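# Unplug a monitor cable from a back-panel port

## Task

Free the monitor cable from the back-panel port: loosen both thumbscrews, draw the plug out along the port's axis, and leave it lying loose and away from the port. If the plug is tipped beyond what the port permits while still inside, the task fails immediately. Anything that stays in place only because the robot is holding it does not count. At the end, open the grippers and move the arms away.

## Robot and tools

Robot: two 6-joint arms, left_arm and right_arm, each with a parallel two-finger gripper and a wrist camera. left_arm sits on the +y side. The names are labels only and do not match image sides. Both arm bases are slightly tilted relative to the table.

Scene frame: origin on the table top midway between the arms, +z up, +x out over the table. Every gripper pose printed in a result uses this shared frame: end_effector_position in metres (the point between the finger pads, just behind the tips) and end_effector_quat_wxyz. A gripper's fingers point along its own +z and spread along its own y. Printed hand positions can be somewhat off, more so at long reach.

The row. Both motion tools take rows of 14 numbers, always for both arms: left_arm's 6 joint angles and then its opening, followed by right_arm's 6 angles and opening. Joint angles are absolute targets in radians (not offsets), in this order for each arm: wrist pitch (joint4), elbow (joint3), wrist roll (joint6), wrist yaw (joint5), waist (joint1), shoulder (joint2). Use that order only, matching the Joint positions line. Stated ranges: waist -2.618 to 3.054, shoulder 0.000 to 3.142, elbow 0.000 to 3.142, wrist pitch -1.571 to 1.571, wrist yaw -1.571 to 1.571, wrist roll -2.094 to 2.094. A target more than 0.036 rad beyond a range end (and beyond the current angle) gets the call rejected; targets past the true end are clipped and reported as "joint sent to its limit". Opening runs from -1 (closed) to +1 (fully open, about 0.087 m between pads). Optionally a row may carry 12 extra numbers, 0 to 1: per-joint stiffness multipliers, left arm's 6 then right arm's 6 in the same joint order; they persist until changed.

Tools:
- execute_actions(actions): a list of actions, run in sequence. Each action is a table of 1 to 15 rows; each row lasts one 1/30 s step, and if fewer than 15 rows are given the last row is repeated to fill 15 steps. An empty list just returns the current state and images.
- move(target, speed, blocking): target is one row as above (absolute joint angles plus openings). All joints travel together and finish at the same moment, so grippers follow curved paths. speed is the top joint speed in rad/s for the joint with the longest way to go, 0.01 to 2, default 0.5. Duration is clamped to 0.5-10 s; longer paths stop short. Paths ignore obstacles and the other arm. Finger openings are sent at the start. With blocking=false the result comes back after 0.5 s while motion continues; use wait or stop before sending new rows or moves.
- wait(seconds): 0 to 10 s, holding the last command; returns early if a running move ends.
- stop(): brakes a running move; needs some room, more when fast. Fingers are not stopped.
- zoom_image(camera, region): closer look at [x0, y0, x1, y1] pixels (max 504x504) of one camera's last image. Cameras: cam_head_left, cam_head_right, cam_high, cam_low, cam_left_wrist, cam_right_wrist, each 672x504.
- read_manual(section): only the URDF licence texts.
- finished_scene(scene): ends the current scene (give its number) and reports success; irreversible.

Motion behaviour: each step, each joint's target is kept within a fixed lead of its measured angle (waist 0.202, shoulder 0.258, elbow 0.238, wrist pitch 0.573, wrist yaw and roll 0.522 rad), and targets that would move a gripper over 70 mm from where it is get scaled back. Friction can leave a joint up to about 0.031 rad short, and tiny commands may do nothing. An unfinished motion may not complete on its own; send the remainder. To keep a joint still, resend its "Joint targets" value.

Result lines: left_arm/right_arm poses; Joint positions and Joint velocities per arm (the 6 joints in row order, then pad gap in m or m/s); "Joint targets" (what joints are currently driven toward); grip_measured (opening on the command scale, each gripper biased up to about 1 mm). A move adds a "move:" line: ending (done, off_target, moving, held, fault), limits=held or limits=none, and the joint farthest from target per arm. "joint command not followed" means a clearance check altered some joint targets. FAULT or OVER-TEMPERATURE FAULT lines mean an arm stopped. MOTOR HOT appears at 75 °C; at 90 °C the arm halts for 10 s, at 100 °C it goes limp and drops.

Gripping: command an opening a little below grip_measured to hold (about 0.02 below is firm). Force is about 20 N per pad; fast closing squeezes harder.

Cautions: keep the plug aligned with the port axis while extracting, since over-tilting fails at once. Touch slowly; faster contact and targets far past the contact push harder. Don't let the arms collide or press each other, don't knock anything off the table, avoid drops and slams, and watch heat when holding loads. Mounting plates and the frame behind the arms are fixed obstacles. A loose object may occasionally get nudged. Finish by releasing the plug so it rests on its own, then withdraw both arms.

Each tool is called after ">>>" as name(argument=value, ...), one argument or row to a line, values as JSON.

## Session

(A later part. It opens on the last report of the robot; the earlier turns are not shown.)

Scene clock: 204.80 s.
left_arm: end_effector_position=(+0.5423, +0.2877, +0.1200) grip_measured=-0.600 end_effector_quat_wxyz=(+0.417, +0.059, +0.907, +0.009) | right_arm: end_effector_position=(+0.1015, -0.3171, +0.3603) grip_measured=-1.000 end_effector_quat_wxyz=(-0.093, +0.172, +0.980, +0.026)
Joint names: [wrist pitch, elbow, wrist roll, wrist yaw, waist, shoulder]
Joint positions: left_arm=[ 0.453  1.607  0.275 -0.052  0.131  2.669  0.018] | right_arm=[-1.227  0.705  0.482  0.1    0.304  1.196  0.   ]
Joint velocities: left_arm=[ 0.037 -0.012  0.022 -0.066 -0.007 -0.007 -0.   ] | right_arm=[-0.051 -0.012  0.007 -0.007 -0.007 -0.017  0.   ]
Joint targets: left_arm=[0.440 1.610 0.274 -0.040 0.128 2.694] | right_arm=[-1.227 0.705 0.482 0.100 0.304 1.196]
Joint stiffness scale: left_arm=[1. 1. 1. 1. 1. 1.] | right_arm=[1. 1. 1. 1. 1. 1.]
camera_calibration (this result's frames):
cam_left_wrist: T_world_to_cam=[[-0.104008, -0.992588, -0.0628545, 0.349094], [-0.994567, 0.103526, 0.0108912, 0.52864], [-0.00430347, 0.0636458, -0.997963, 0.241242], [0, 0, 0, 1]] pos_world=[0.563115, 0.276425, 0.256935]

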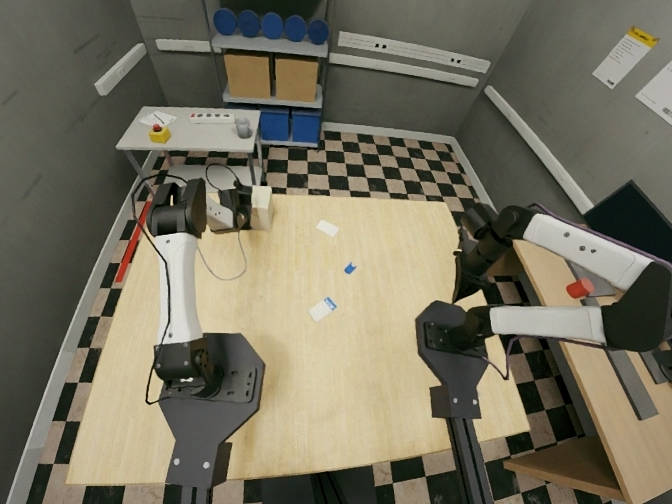

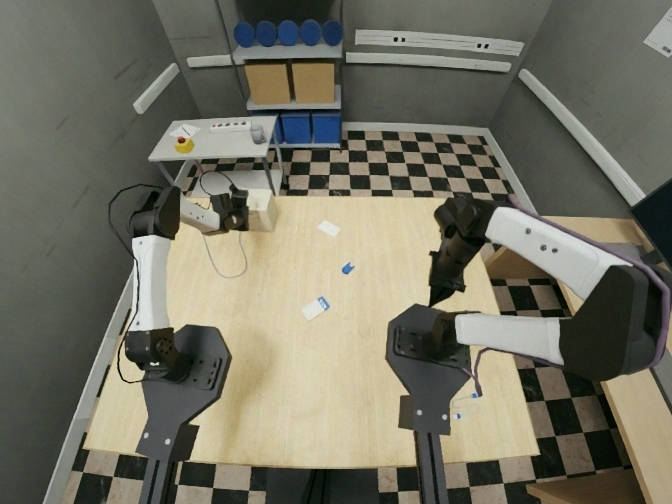

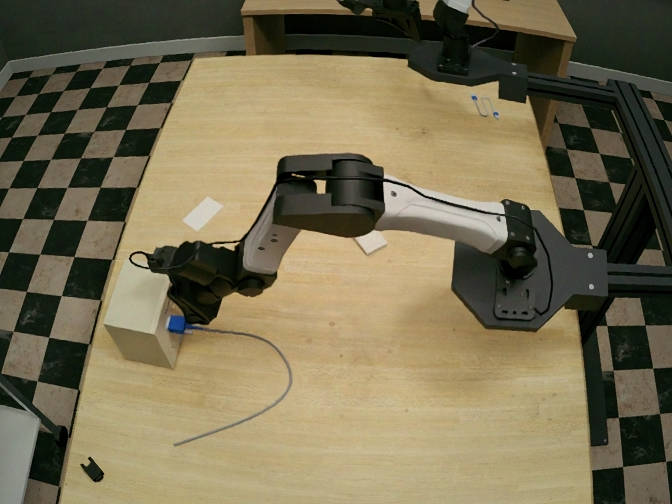

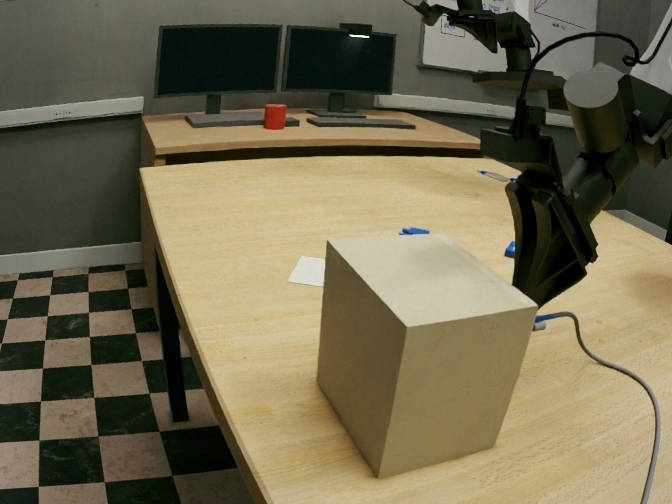

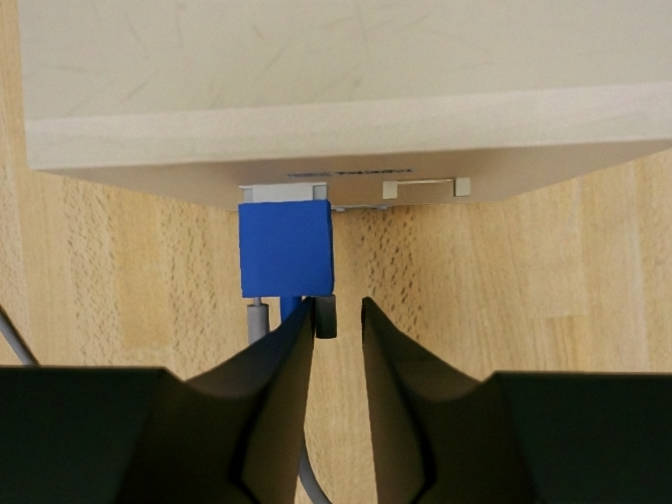

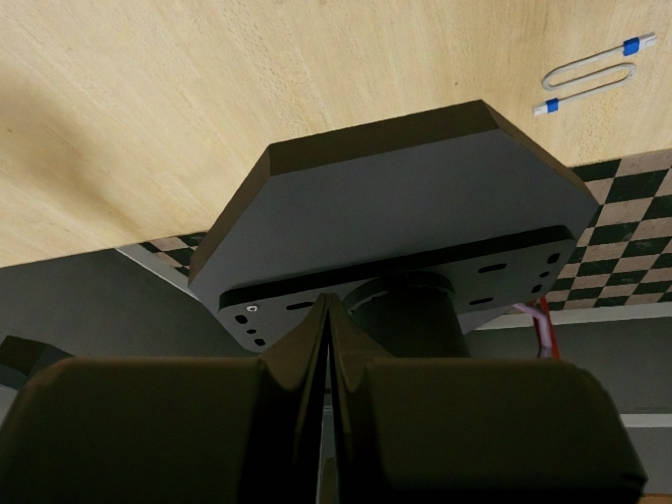

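>>> execute_actions(
  actions=[
    [[0.425,1.61,0.274,-0.04,0.128,2.696,-0.585,-1.227,0.705,0.482,0.1,0.304,1.196,-1]],
    [[0.415,1.61,0.274,-0.04,0.128,2.70,-0.57,-1.227,0.705,0.482,0.1,0.304,1.196,-1]],
  ],
)

>>> zoom_image(
  camera="cam_left_wrist",
  region=[220, 160, 460, 380],
)

Scene clock: 206.23 s.
left_arm: end_effector_position=(+0.5403, +0.2873, +0.1166) grip_measured=-0.570 end_effector_quat_wxyz=(+0.414, +0.060, +0.908, +0.009) | right_arm: end_effector_position=(+0.1015, -0.3171, +0.3603) grip_measured=-1.000 end_effector_quat_wxyz=(-0.093, +0.172, +0.980, +0.026)
Joint names: [wrist pitch, elbow, wrist roll, wrist yaw, waist, shoulder]
Joint positions: left_arm=[ 0.451  1.607  0.276 -0.054  0.131  2.674  0.019] | right_arm=[-1.227  0.705  0.482  0.1    0.304  1.196  0.   ]
Joint velocities: left_arm=[-0.037 -0.007  0.037 -0.022 -0.017  0.002  0.   ] | right_arm=[ 0.051  0.017 -0.081 -0.051 -0.002 -0.012  0.   ]
Joint targets: left_arm=[0.415 1.610 0.274 -0.040 0.128 2.700] | right_arm=[-1.227 0.705 0.482 0.100 0.304 1.196]
Joint stiffness scale: left_arm=[1. 1. 1. 1. 1. 1.] | right_arm=[1. 1. 1. 1. 1. 1.]
camera_calibration (this result's frames):
cam_left_wrist: T_world_to_cam=[[-0.104831, -0.992454, -0.0635969, 0.348839], [-0.994422, 0.103859, 0.0184166, 0.525642], [-0.0116726, 0.0651727, -0.997806, 0.241362], [0, 0, 0, 1]] pos_world=[0.562096, 0.275884, 0.253337]

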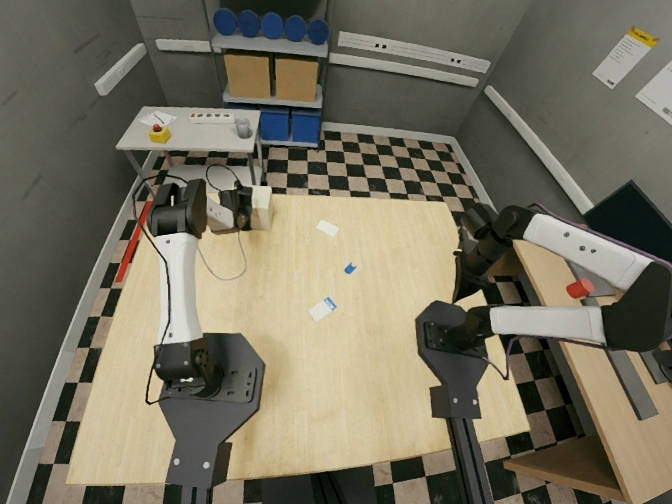

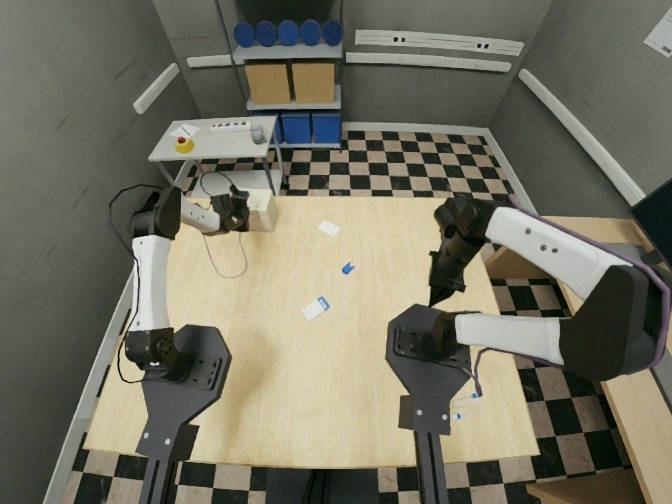

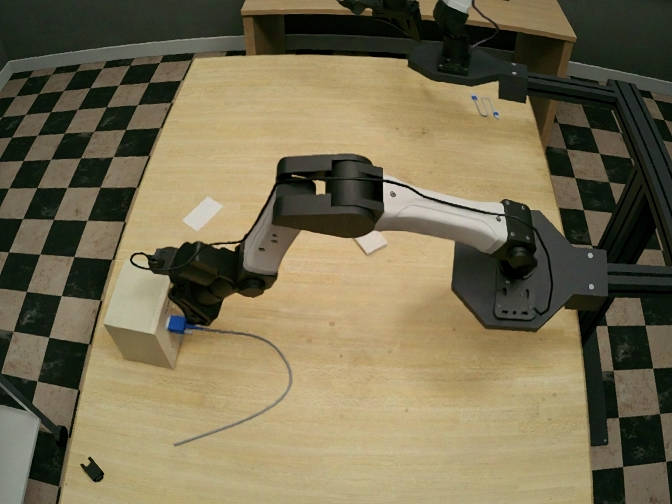

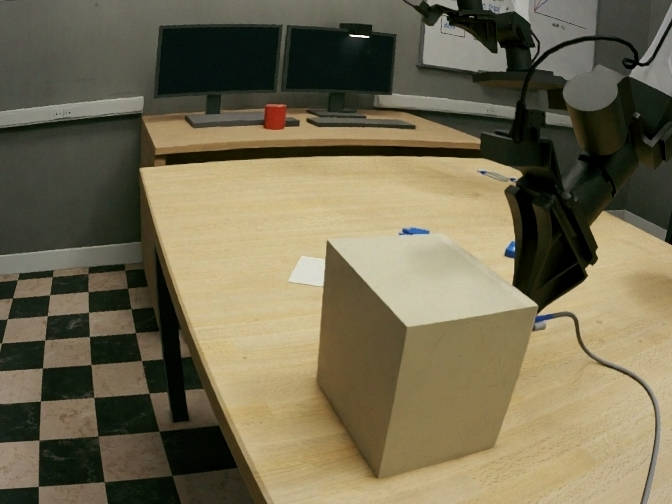

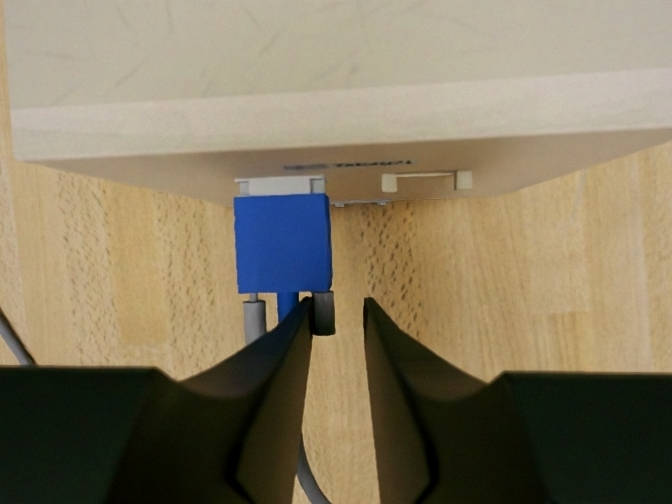

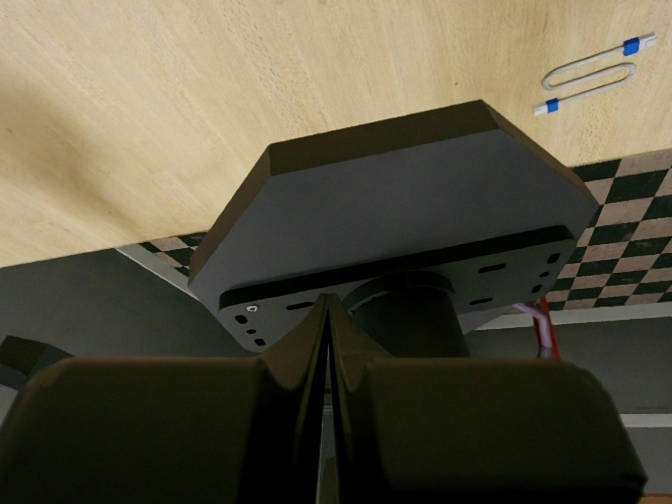

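Region (220, 160, 460, 380) of cam_left_wrist's 672x504 image, scaled by 2.100, with more detail than that image has; it fills the top 462 rows of this view, and the rest is white.

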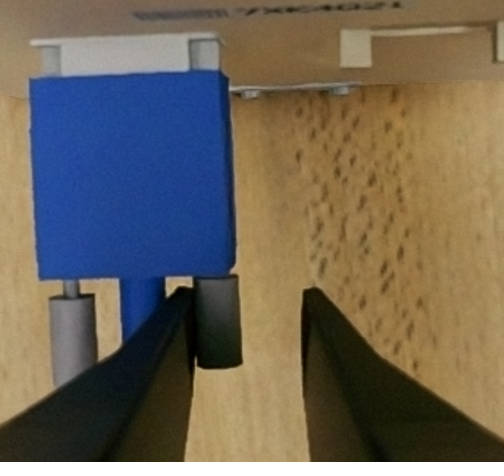

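>>> execute_actions(
  actions=[
    [[0.425,1.628,0.274,-0.035,0.128,2.708,-0.56,-1.227,0.705,0.482,0.1,0.304,1.196,-1]],
    [[0.425,1.634,0.274,-0.035,0.128,2.716,-0.55,-1.227,0.705,0.482,0.1,0.304,1.196,-1]],
  ],
)

>>> zoom_image(
  camera="cam_left_wrist",
  region=[220, 160, 460, 380],
)

Scene clock: 207.67 s.
left_arm: end_effector_position=(+0.5414, +0.2871, +0.1135) grip_measured=-0.550 end_effector_quat_wxyz=(+0.414, +0.059, +0.908, +0.010) | right_arm: end_effector_position=(+0.1015, -0.3171, +0.3603) grip_measured=-1.000 end_effector_quat_wxyz=(-0.093, +0.172, +0.980, +0.026)
Joint names: [wrist pitch, elbow, wrist roll, wrist yaw, waist, shoulder]
Joint positions: left_arm=[ 0.451  1.62   0.276 -0.055  0.131  2.687  0.02 ] | right_arm=[-1.227  0.705  0.482  0.1    0.304  1.196  0.   ]
Joint velocities: left_arm=[-0.022  0.002  0.022 -0.037  0.007 -0.017 -0.   ] | right_arm=[-0.007 -0.002 -0.066 -0.022 -0.002 -0.002  0.   ]
Joint targets: left_arm=[0.425 1.634 0.274 -0.035 0.128 2.716] | right_arm=[-1.227 0.705 0.482 0.100 0.304 1.196]
Joint stiffness scale: left_arm=[1. 1. 1. 1. 1. 1.] | right_arm=[1. 1. 1. 1. 1. 1.]
camera_calibration (this result's frames):
cam_left_wrist: T_world_to_cam=[[-0.103816, -0.992502, -0.0645063, 0.348096], [-0.99452, 0.102783, 0.0191324, 0.527151], [-0.0123588, 0.066139, -0.997734, 0.238389], [0, 0, 0, 1]] pos_world=[0.563346, 0.275537, 0.250218]

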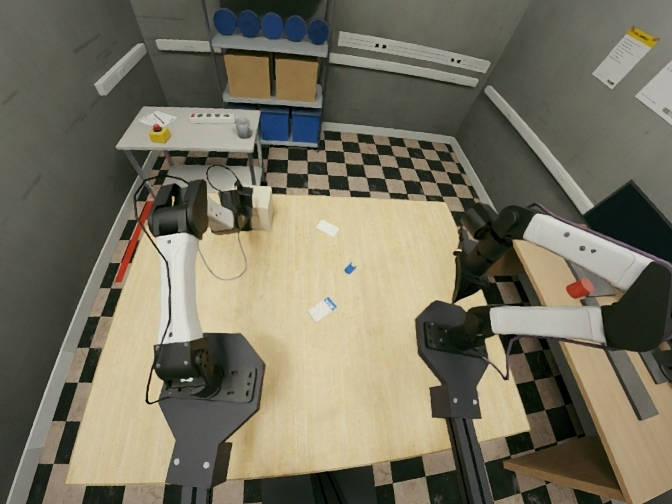

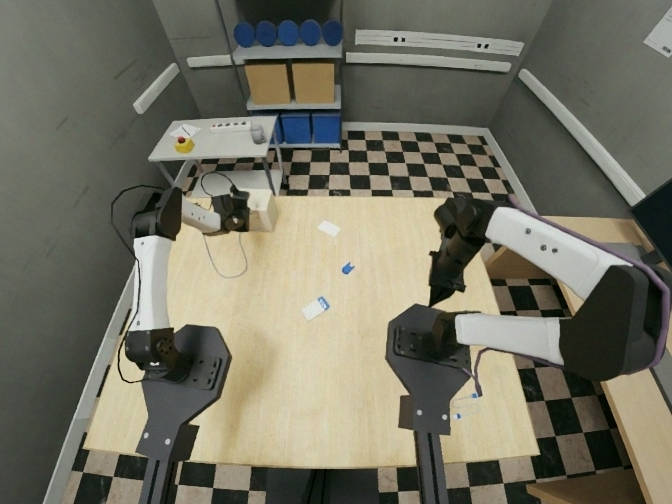

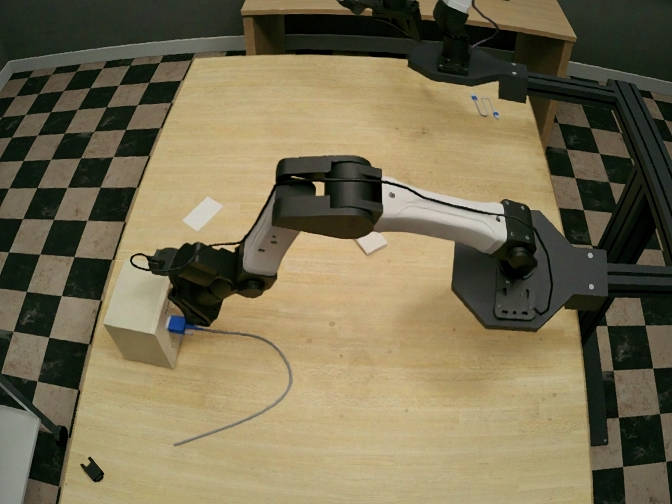

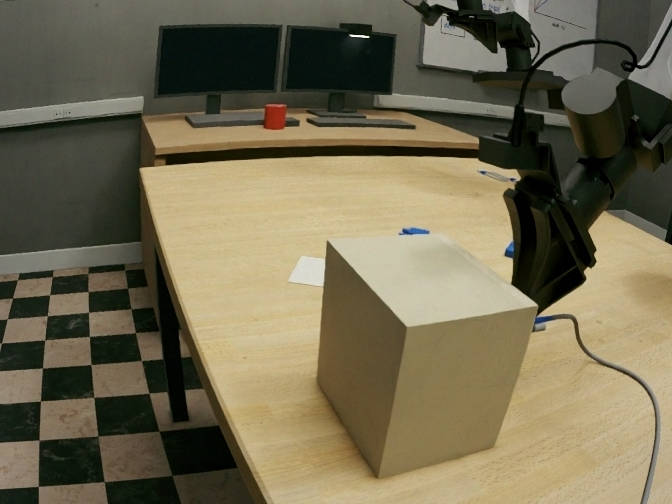

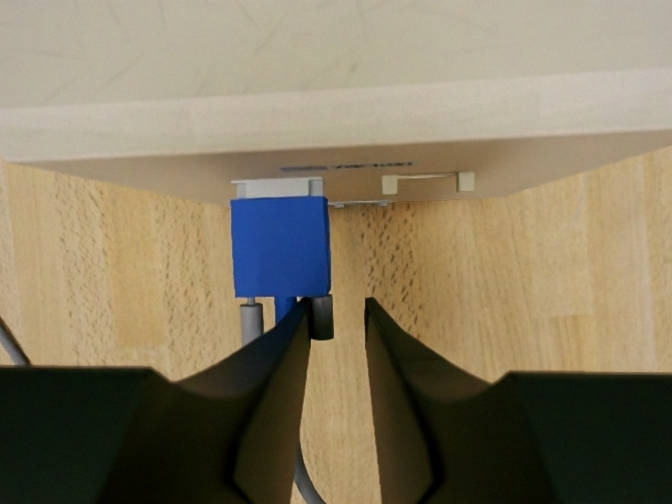

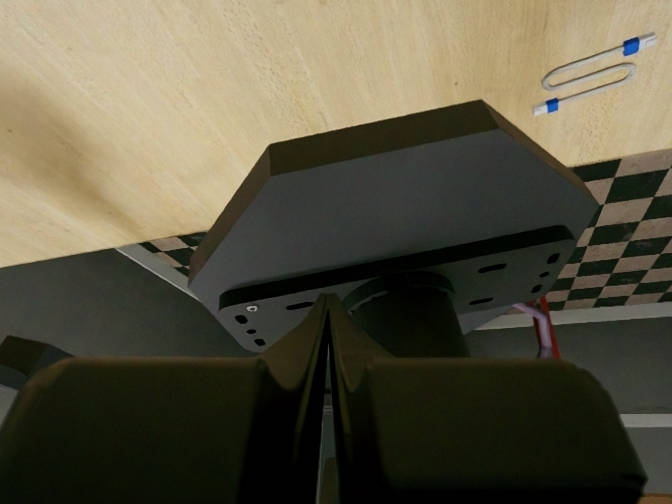

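Region (220, 160, 460, 380) of cam_left_wrist's 672x504 image, scaled by 2.100, with more detail than that image has; it fills the top 462 rows of this view, and the rest is white.

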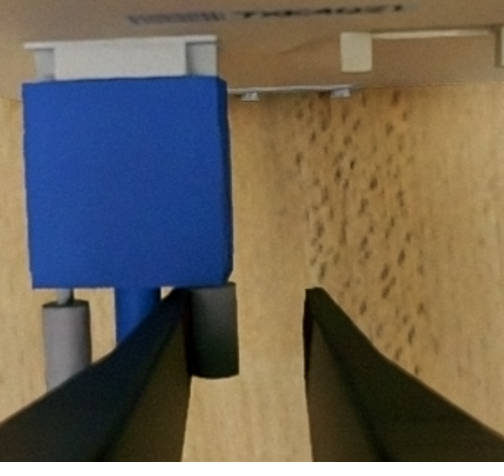

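>>> execute_actions(
  actions=[
    [[0.451,1.62,0.276,-0.062,0.131,2.687,-0.51,-1.227,0.705,0.482,0.1,0.304,1.196,-1]],
    [[0.451,1.59,0.276,-0.062,0.131,2.665,-0.53,-1.227,0.705,0.482,0.1,0.304,1.196,-1]],
    [[0.451,1.56,0.276,-0.062,0.131,2.63,-0.6,-1.227,0.705,0.482,0.1,0.304,1.196,-1]],
  ],
)

>>> move(
  target=[0.60,1.59,0.57,-0.40,0.0,2.71,-0.72,-1.227,0.705,0.482,0.1,0.304,1.196,-1],
  speed=0.4,
)

>>> move(
  target=[0.818,1.68,0.881,-0.631,-0.076,2.885,-0.72,-1.227,0.705,0.482,0.1,0.304,1.196,-1],
  speed=0.4,
)

>>> execute_actions(
  actions=[
    [[0.815,1.69,0.88,-0.63,-0.055,2.895,-0.72,-1.227,0.705,0.482,0.1,0.304,1.196,-1]],
    [[0.815,1.695,0.88,-0.63,-0.041,2.901,-0.72,-1.227,0.705,0.482,0.1,0.304,1.196,-1]],
  ],
)

>>> zoom_image(
  camera="cam_left_wrist",
  region=[220, 160, 460, 380],
)

Scene clock: 210.40 s.
left_arm: end_effector_position=(+0.5414, +0.2904, +0.1303) grip_measured=-0.600 end_effector_quat_wxyz=(+0.420, +0.058, +0.906, +0.012) | right_arm: end_effector_position=(+0.1015, -0.3171, +0.3603) grip_measured=-1.000 end_effector_quat_wxyz=(-0.093, +0.172, +0.980, +0.026)
Joint names: [wrist pitch, elbow, wrist roll, wrist yaw, waist, shoulder]
Joint positions: left_arm=[ 0.454  1.579  0.276 -0.057  0.131  2.634  0.018] | right_arm=[-1.227  0.705  0.482  0.1    0.304  1.196  0.   ]
Joint velocities: left_arm=[ 0.007 -0.007 -0.037 -0.037 -0.002  0.002 -0.001] | right_arm=[ 0.066 -0.017 -0.022 -0.037 -0.007 -0.007  0.   ]
Joint targets: left_arm=[0.451 1.560 0.276 -0.062 0.131 2.630] | right_arm=[-1.227 0.705 0.482 0.100 0.304 1.196]
Joint stiffness scale: left_arm=[1. 1. 1. 1. 1. 1.] | right_arm=[1. 1. 1. 1. 1. 1.]
camera_calibration (this result's frames):
cam_left_wrist: T_world_to_cam=[[-0.0986144, -0.992835, -0.0674841, 0.350151], [-0.995124, 0.098499, 0.00504329, 0.529851], [0.00163995, 0.0676524, -0.997708, 0.246932], [0, 0, 0, 1]] pos_world=[0.561393, 0.278747, 0.267324]

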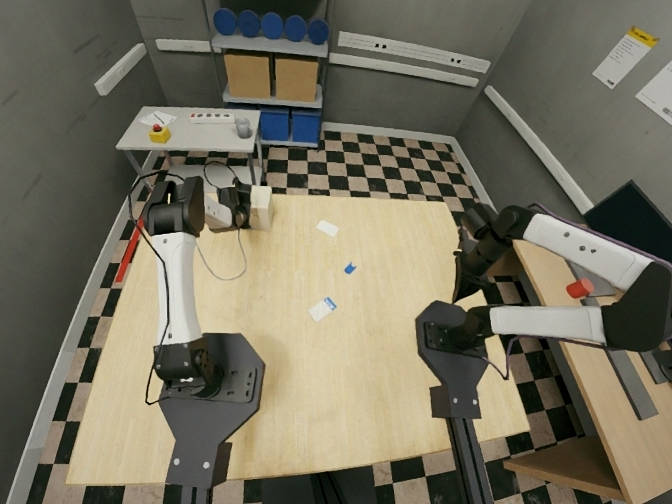

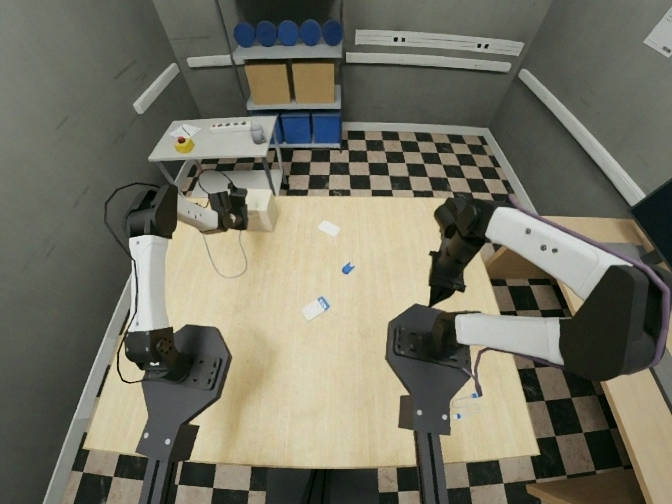

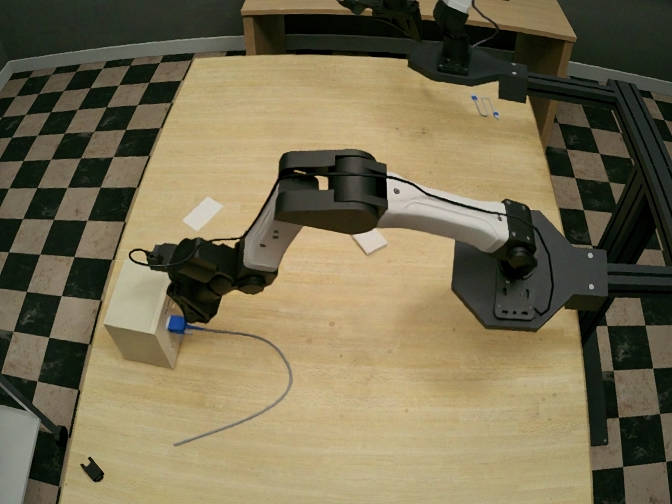

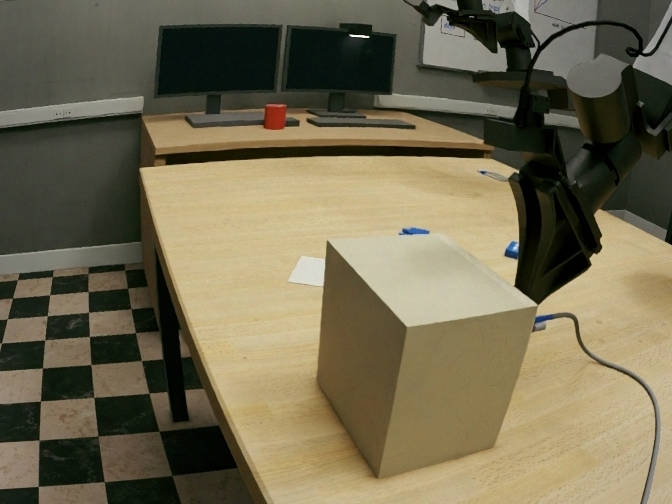

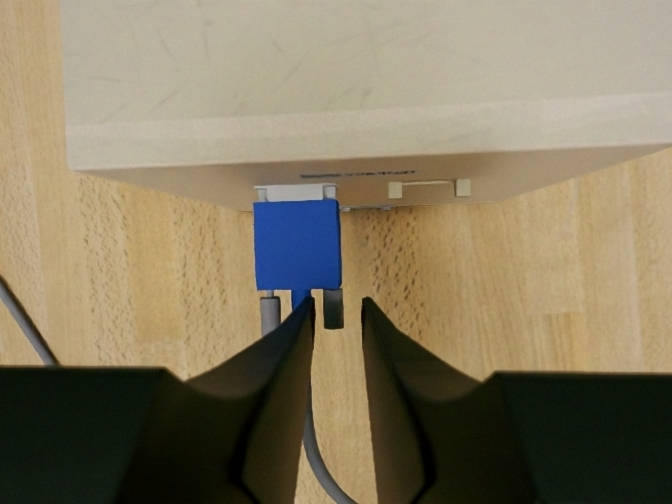

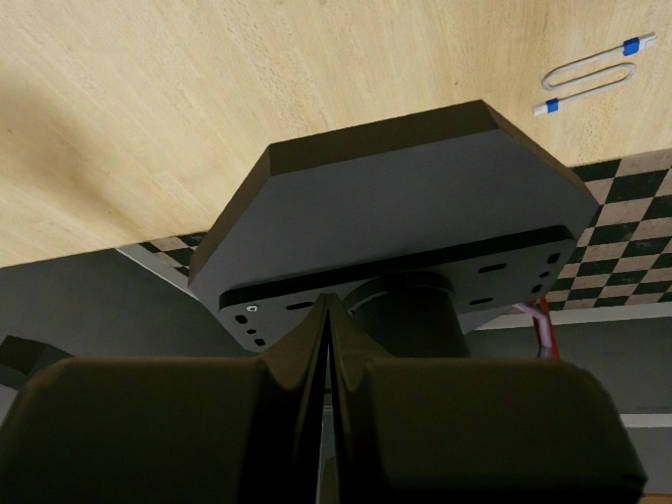

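Scene clock: 212.03 s.
left_arm: end_effector_position=(+0.5433, +0.2803, +0.1393) grip_measured=-0.720 end_effector_quat_wxyz=(+0.415, +0.156, +0.876, +0.191) | right_arm: end_effector_position=(+0.1015, -0.3171, +0.3603) grip_measured=-1.000 end_effector_quat_wxyz=(-0.093, +0.172, +0.980, +0.026)
Joint names: [wrist pitch, elbow, wrist roll, wrist yaw, waist, shoulder]
Joint positions: left_arm=[ 0.594  1.579  0.563 -0.388  0.003  2.692  0.012] | right_arm=[-1.227  0.705  0.482  0.1    0.304  1.196  0.   ]
Joint velocities: left_arm=[-0.066 -0.007 -0.066 -0.007 -0.007 -0.022 -0.001] | right_arm=[-0.081  0.012  0.022  0.007 -0.002 -0.022  0.   ]
Joint targets: left_arm=[0.600 1.590 0.570 -0.400 -0.000 2.710] | right_arm=[-1.227 0.705 0.482 0.100 0.304 1.196]
Joint stiffness scale: left_arm=[1. 1. 1. 1. 1. 1.] | right_arm=[1. 1. 1. 1. 1. 1.]
move: done; limits=none; left_arm: farthest joint: the shoulder, 0.018 radians from its target (0.076 radians at the start); right_arm: farthest joint: the waist, 0.000 radians from its target (0.000 radians at the start)
camera_calibration (this result's frames):
cam_left_wrist: T_world_to_cam=[[-0.11894, -0.879262, -0.46125, 0.374966], [-0.991973, 0.125317, 0.0169079, 0.52187], [0.0429359, 0.459559, -0.887109, 0.108903], [0, 0, 0, 1]] pos_world=[0.557604, 0.214247, 0.260738]

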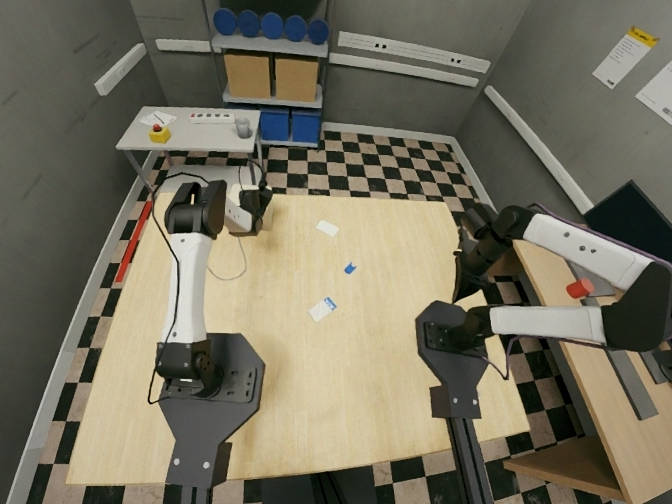

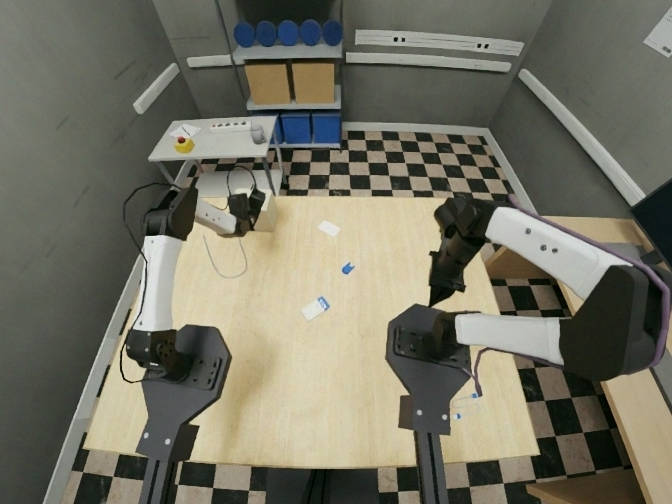

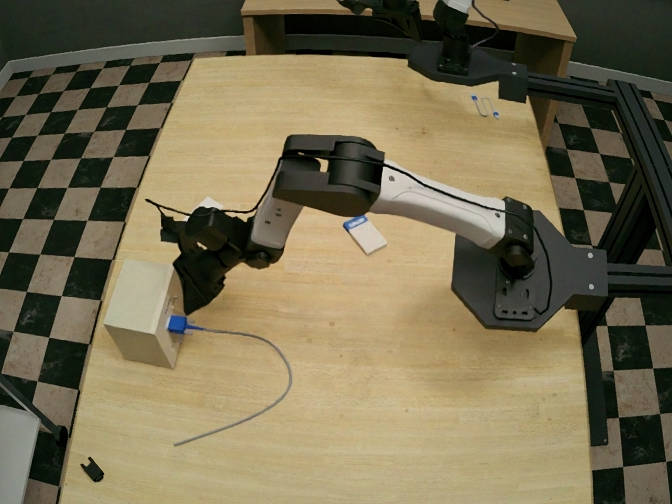

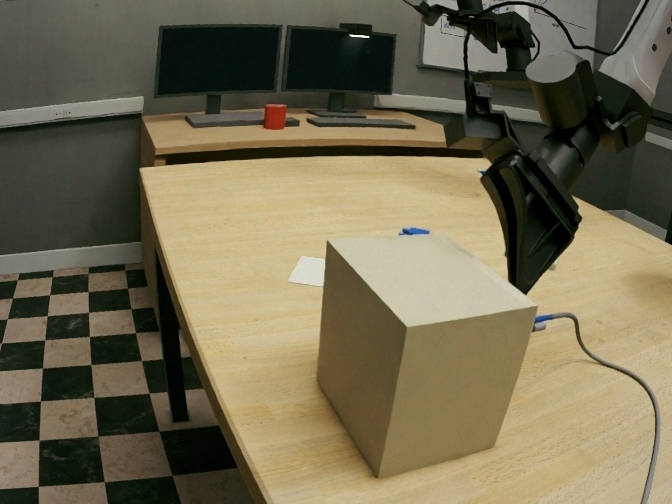

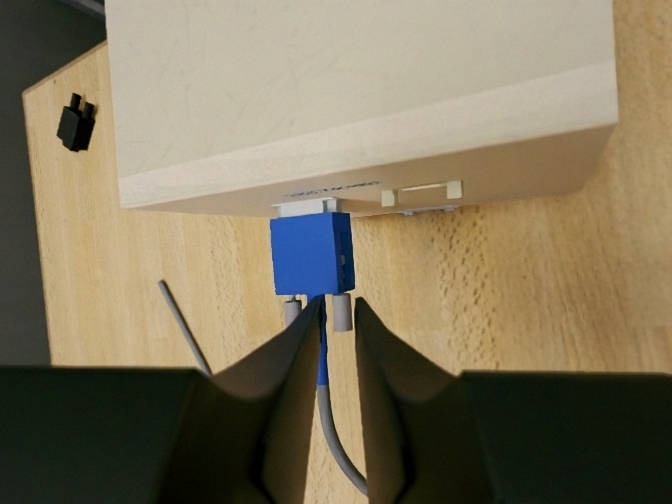

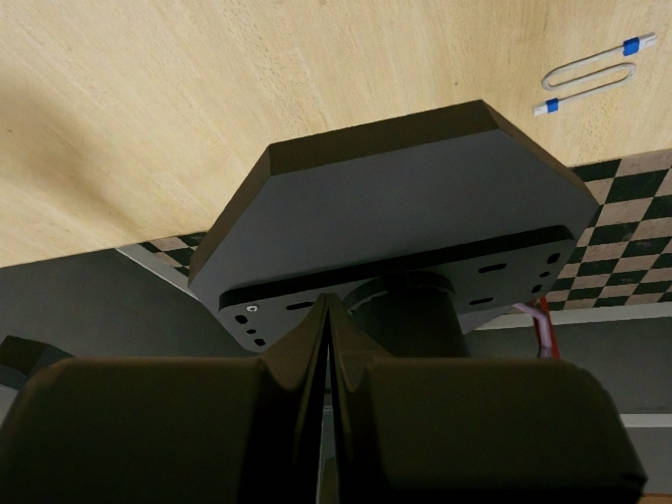

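Scene clock: 213.57 s.
left_arm: end_effector_position=(+0.5392, +0.2750, +0.1247) grip_measured=-0.720 end_effector_quat_wxyz=(+0.392, +0.231, +0.825, +0.337) | right_arm: end_effector_position=(+0.1015, -0.3171, +0.3603) grip_measured=-1.000 end_effector_quat_wxyz=(-0.093, +0.172, +0.980, +0.026)
Joint names: [wrist pitch, elbow, wrist roll, wrist yaw, waist, shoulder]
Joint positions: left_arm=[ 0.813  1.662  0.874 -0.619 -0.071  2.869  0.012] | right_arm=[-1.227  0.705  0.482  0.1    0.304  1.196  0.   ]
Joint velocities: left_arm=[ 0.022 -0.002 -0.022 -0.007  0.002 -0.002  0.   ] | right_arm=[-0.022  0.012 -0.037  0.007 -0.012 -0.022  0.   ]
Joint targets: left_arm=[0.818 1.680 0.881 -0.631 -0.076 2.885] | right_arm=[-1.227 0.705 0.482 0.100 0.304 1.196]
Joint stiffness scale: left_arm=[1. 1. 1. 1. 1. 1.] | right_arm=[1. 1. 1. 1. 1. 1.]
move: done; limits=none; left_arm: farthest joint: the elbow, 0.018 radians from its target (0.101 radians at the start); right_arm: farthest joint: the waist, 0.000 radians from its target (0.000 radians at the start)
camera_calibration (this result's frames):
cam_left_wrist: T_world_to_cam=[[-0.121005, -0.668385, -0.733907, 0.340151], [-0.990327, 0.131856, 0.0431997, 0.512679], [0.0678958, 0.732035, -0.677875, -0.0159205], [0, 0, 0, 1]] pos_world=[0.549961, 0.171407, 0.216699]

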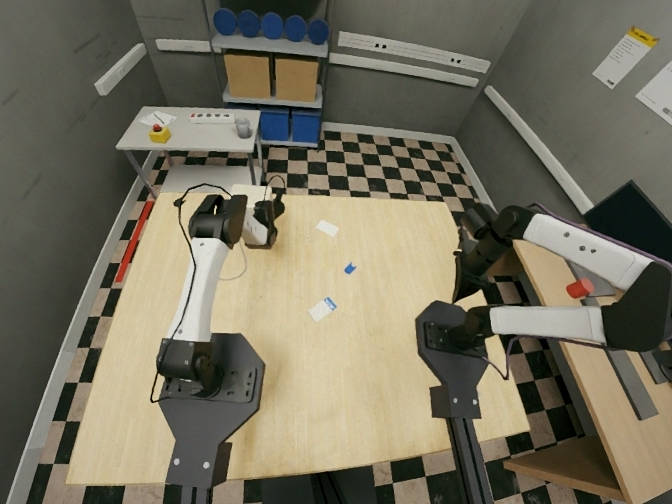

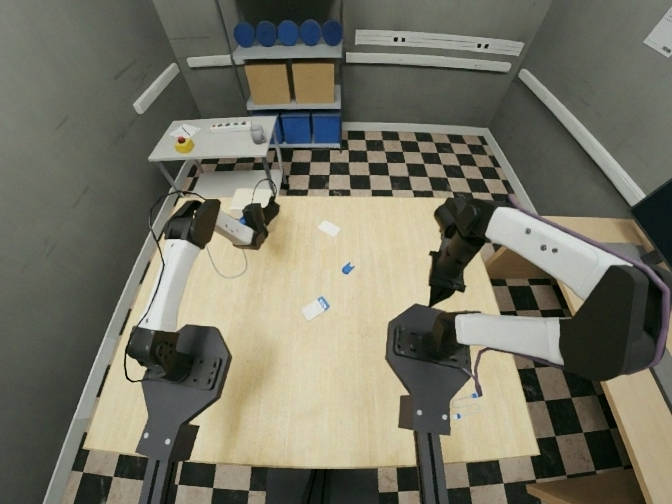

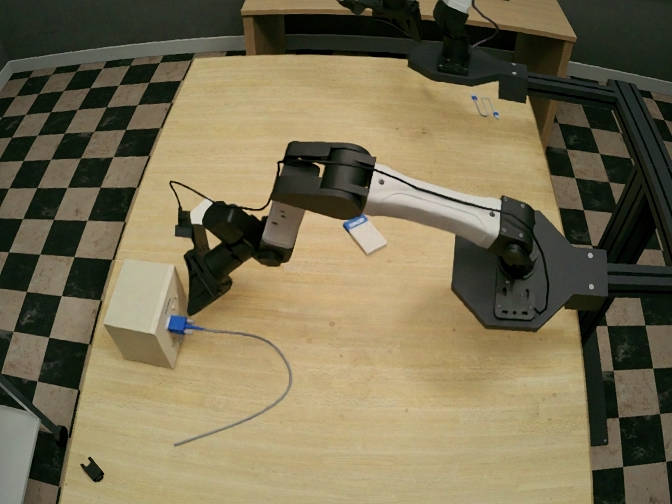

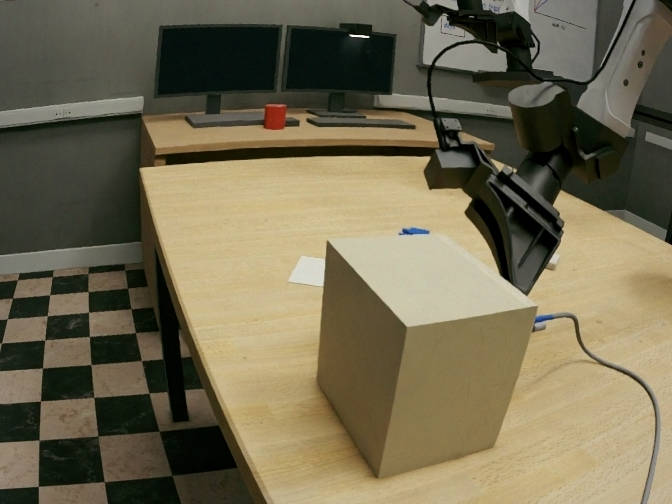

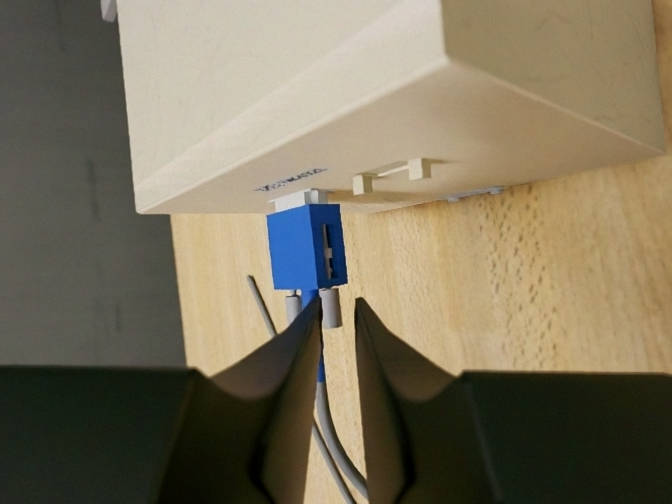

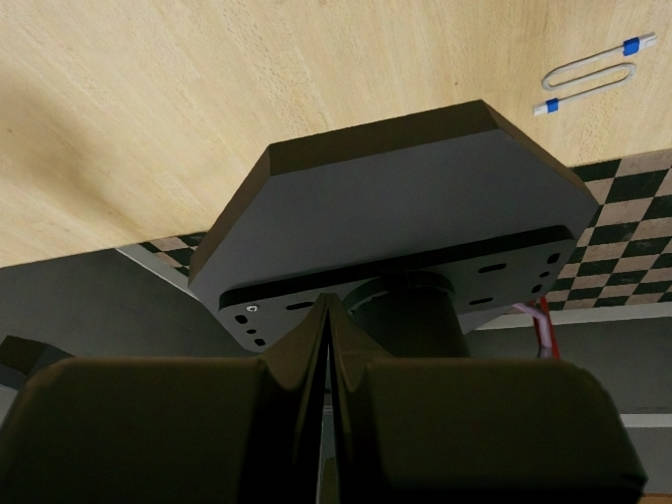

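Scene clock: 214.57 s.
left_arm: end_effector_position=(+0.5404, +0.2863, +0.1205) grip_measured=-0.720 end_effector_quat_wxyz=(+0.388, +0.222, +0.827, +0.341) | right_arm: end_effector_position=(+0.1015, -0.3171, +0.3603) grip_measured=-1.000 end_effector_quat_wxyz=(-0.093, +0.172, +0.980, +0.026)
Joint names: [wrist pitch, elbow, wrist roll, wrist yaw, waist, shoulder]
Joint positions: left_arm=[ 0.813  1.68   0.874 -0.619 -0.05   2.882  0.012] | right_arm=[-1.227  0.705  0.482  0.1    0.304  1.196  0.   ]
Joint velocities: left_arm=[ 0.007  0.007  0.007 -0.007  0.002 -0.012 -0.   ] | right_arm=[-0.007 -0.007 -0.007 -0.007  0.002  0.002  0.   ]
Joint targets: left_arm=[0.815 1.695 0.880 -0.630 -0.041 2.901] | right_arm=[-1.227 0.705 0.482 0.100 0.304 1.196]
Joint stiffness scale: left_arm=[1. 1. 1. 1. 1. 1.] | right_arm=[1. 1. 1. 1. 1. 1.]
camera_calibration (this result's frames):
cam_left_wrist: T_world_to_cam=[[-0.10689, -0.669771, -0.734834, 0.337653], [-0.992852, 0.111369, 0.0429131, 0.519836], [0.0530959, 0.734169, -0.676888, -0.0198646], [0, 0, 0, 1]] pos_world=[0.553267, 0.182841, 0.212365]

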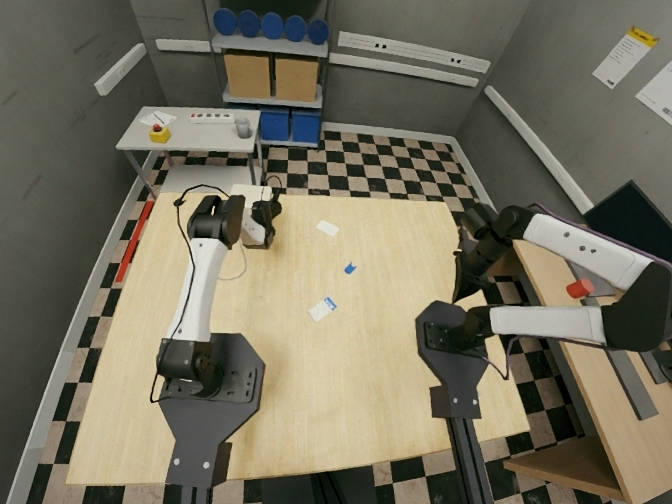

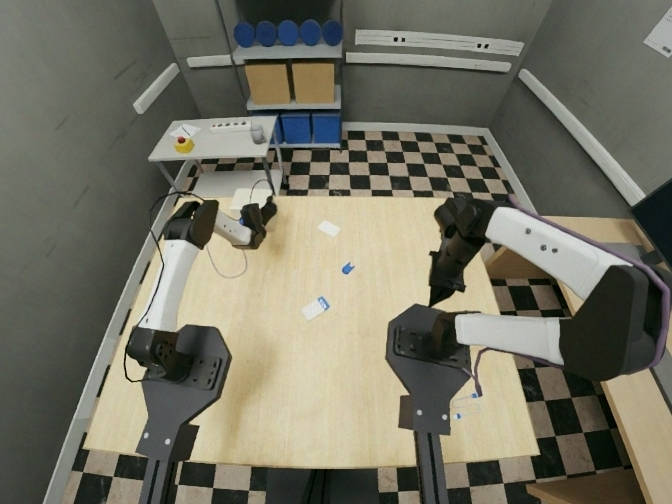

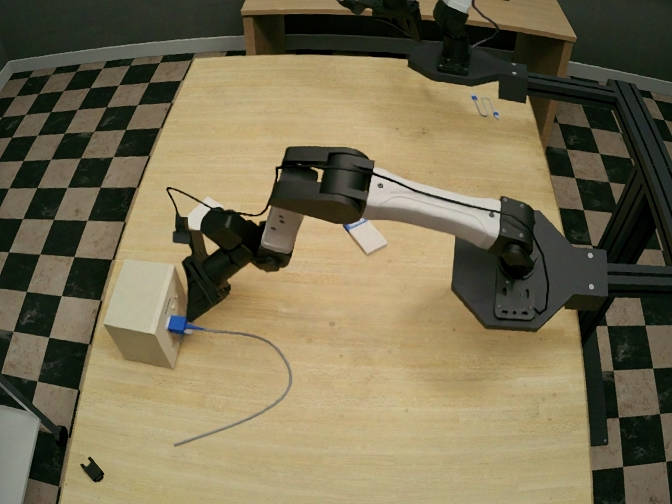

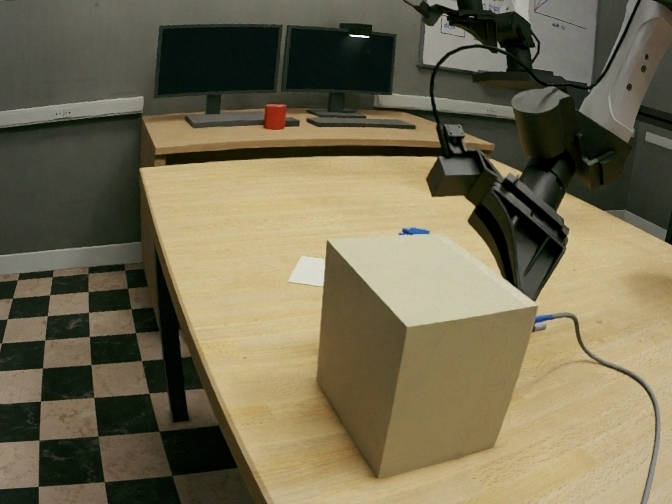

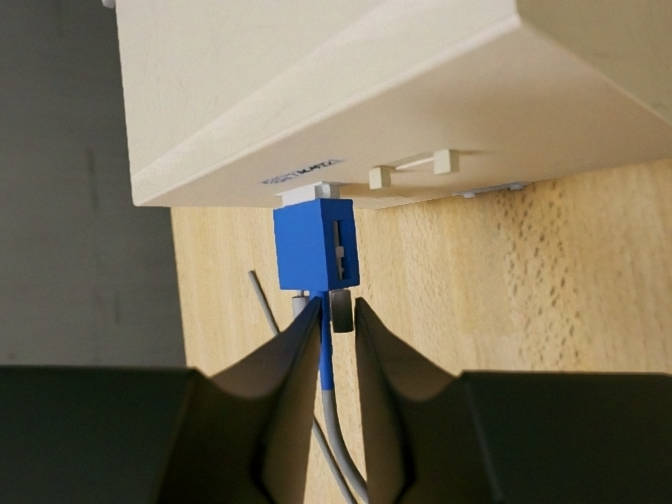

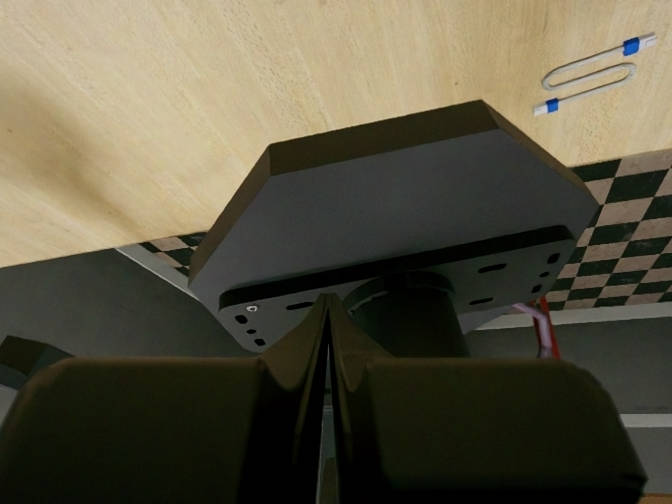

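Region (220, 160, 460, 380) of cam_left_wrist's 672x504 image, scaled by 2.100, with more detail than that image has; it fills the top 462 rows of this view, and the rest is white.

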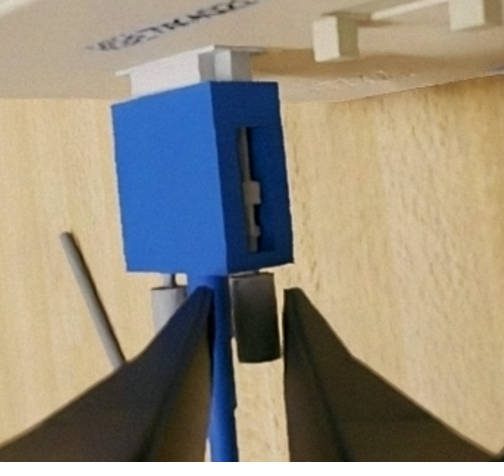

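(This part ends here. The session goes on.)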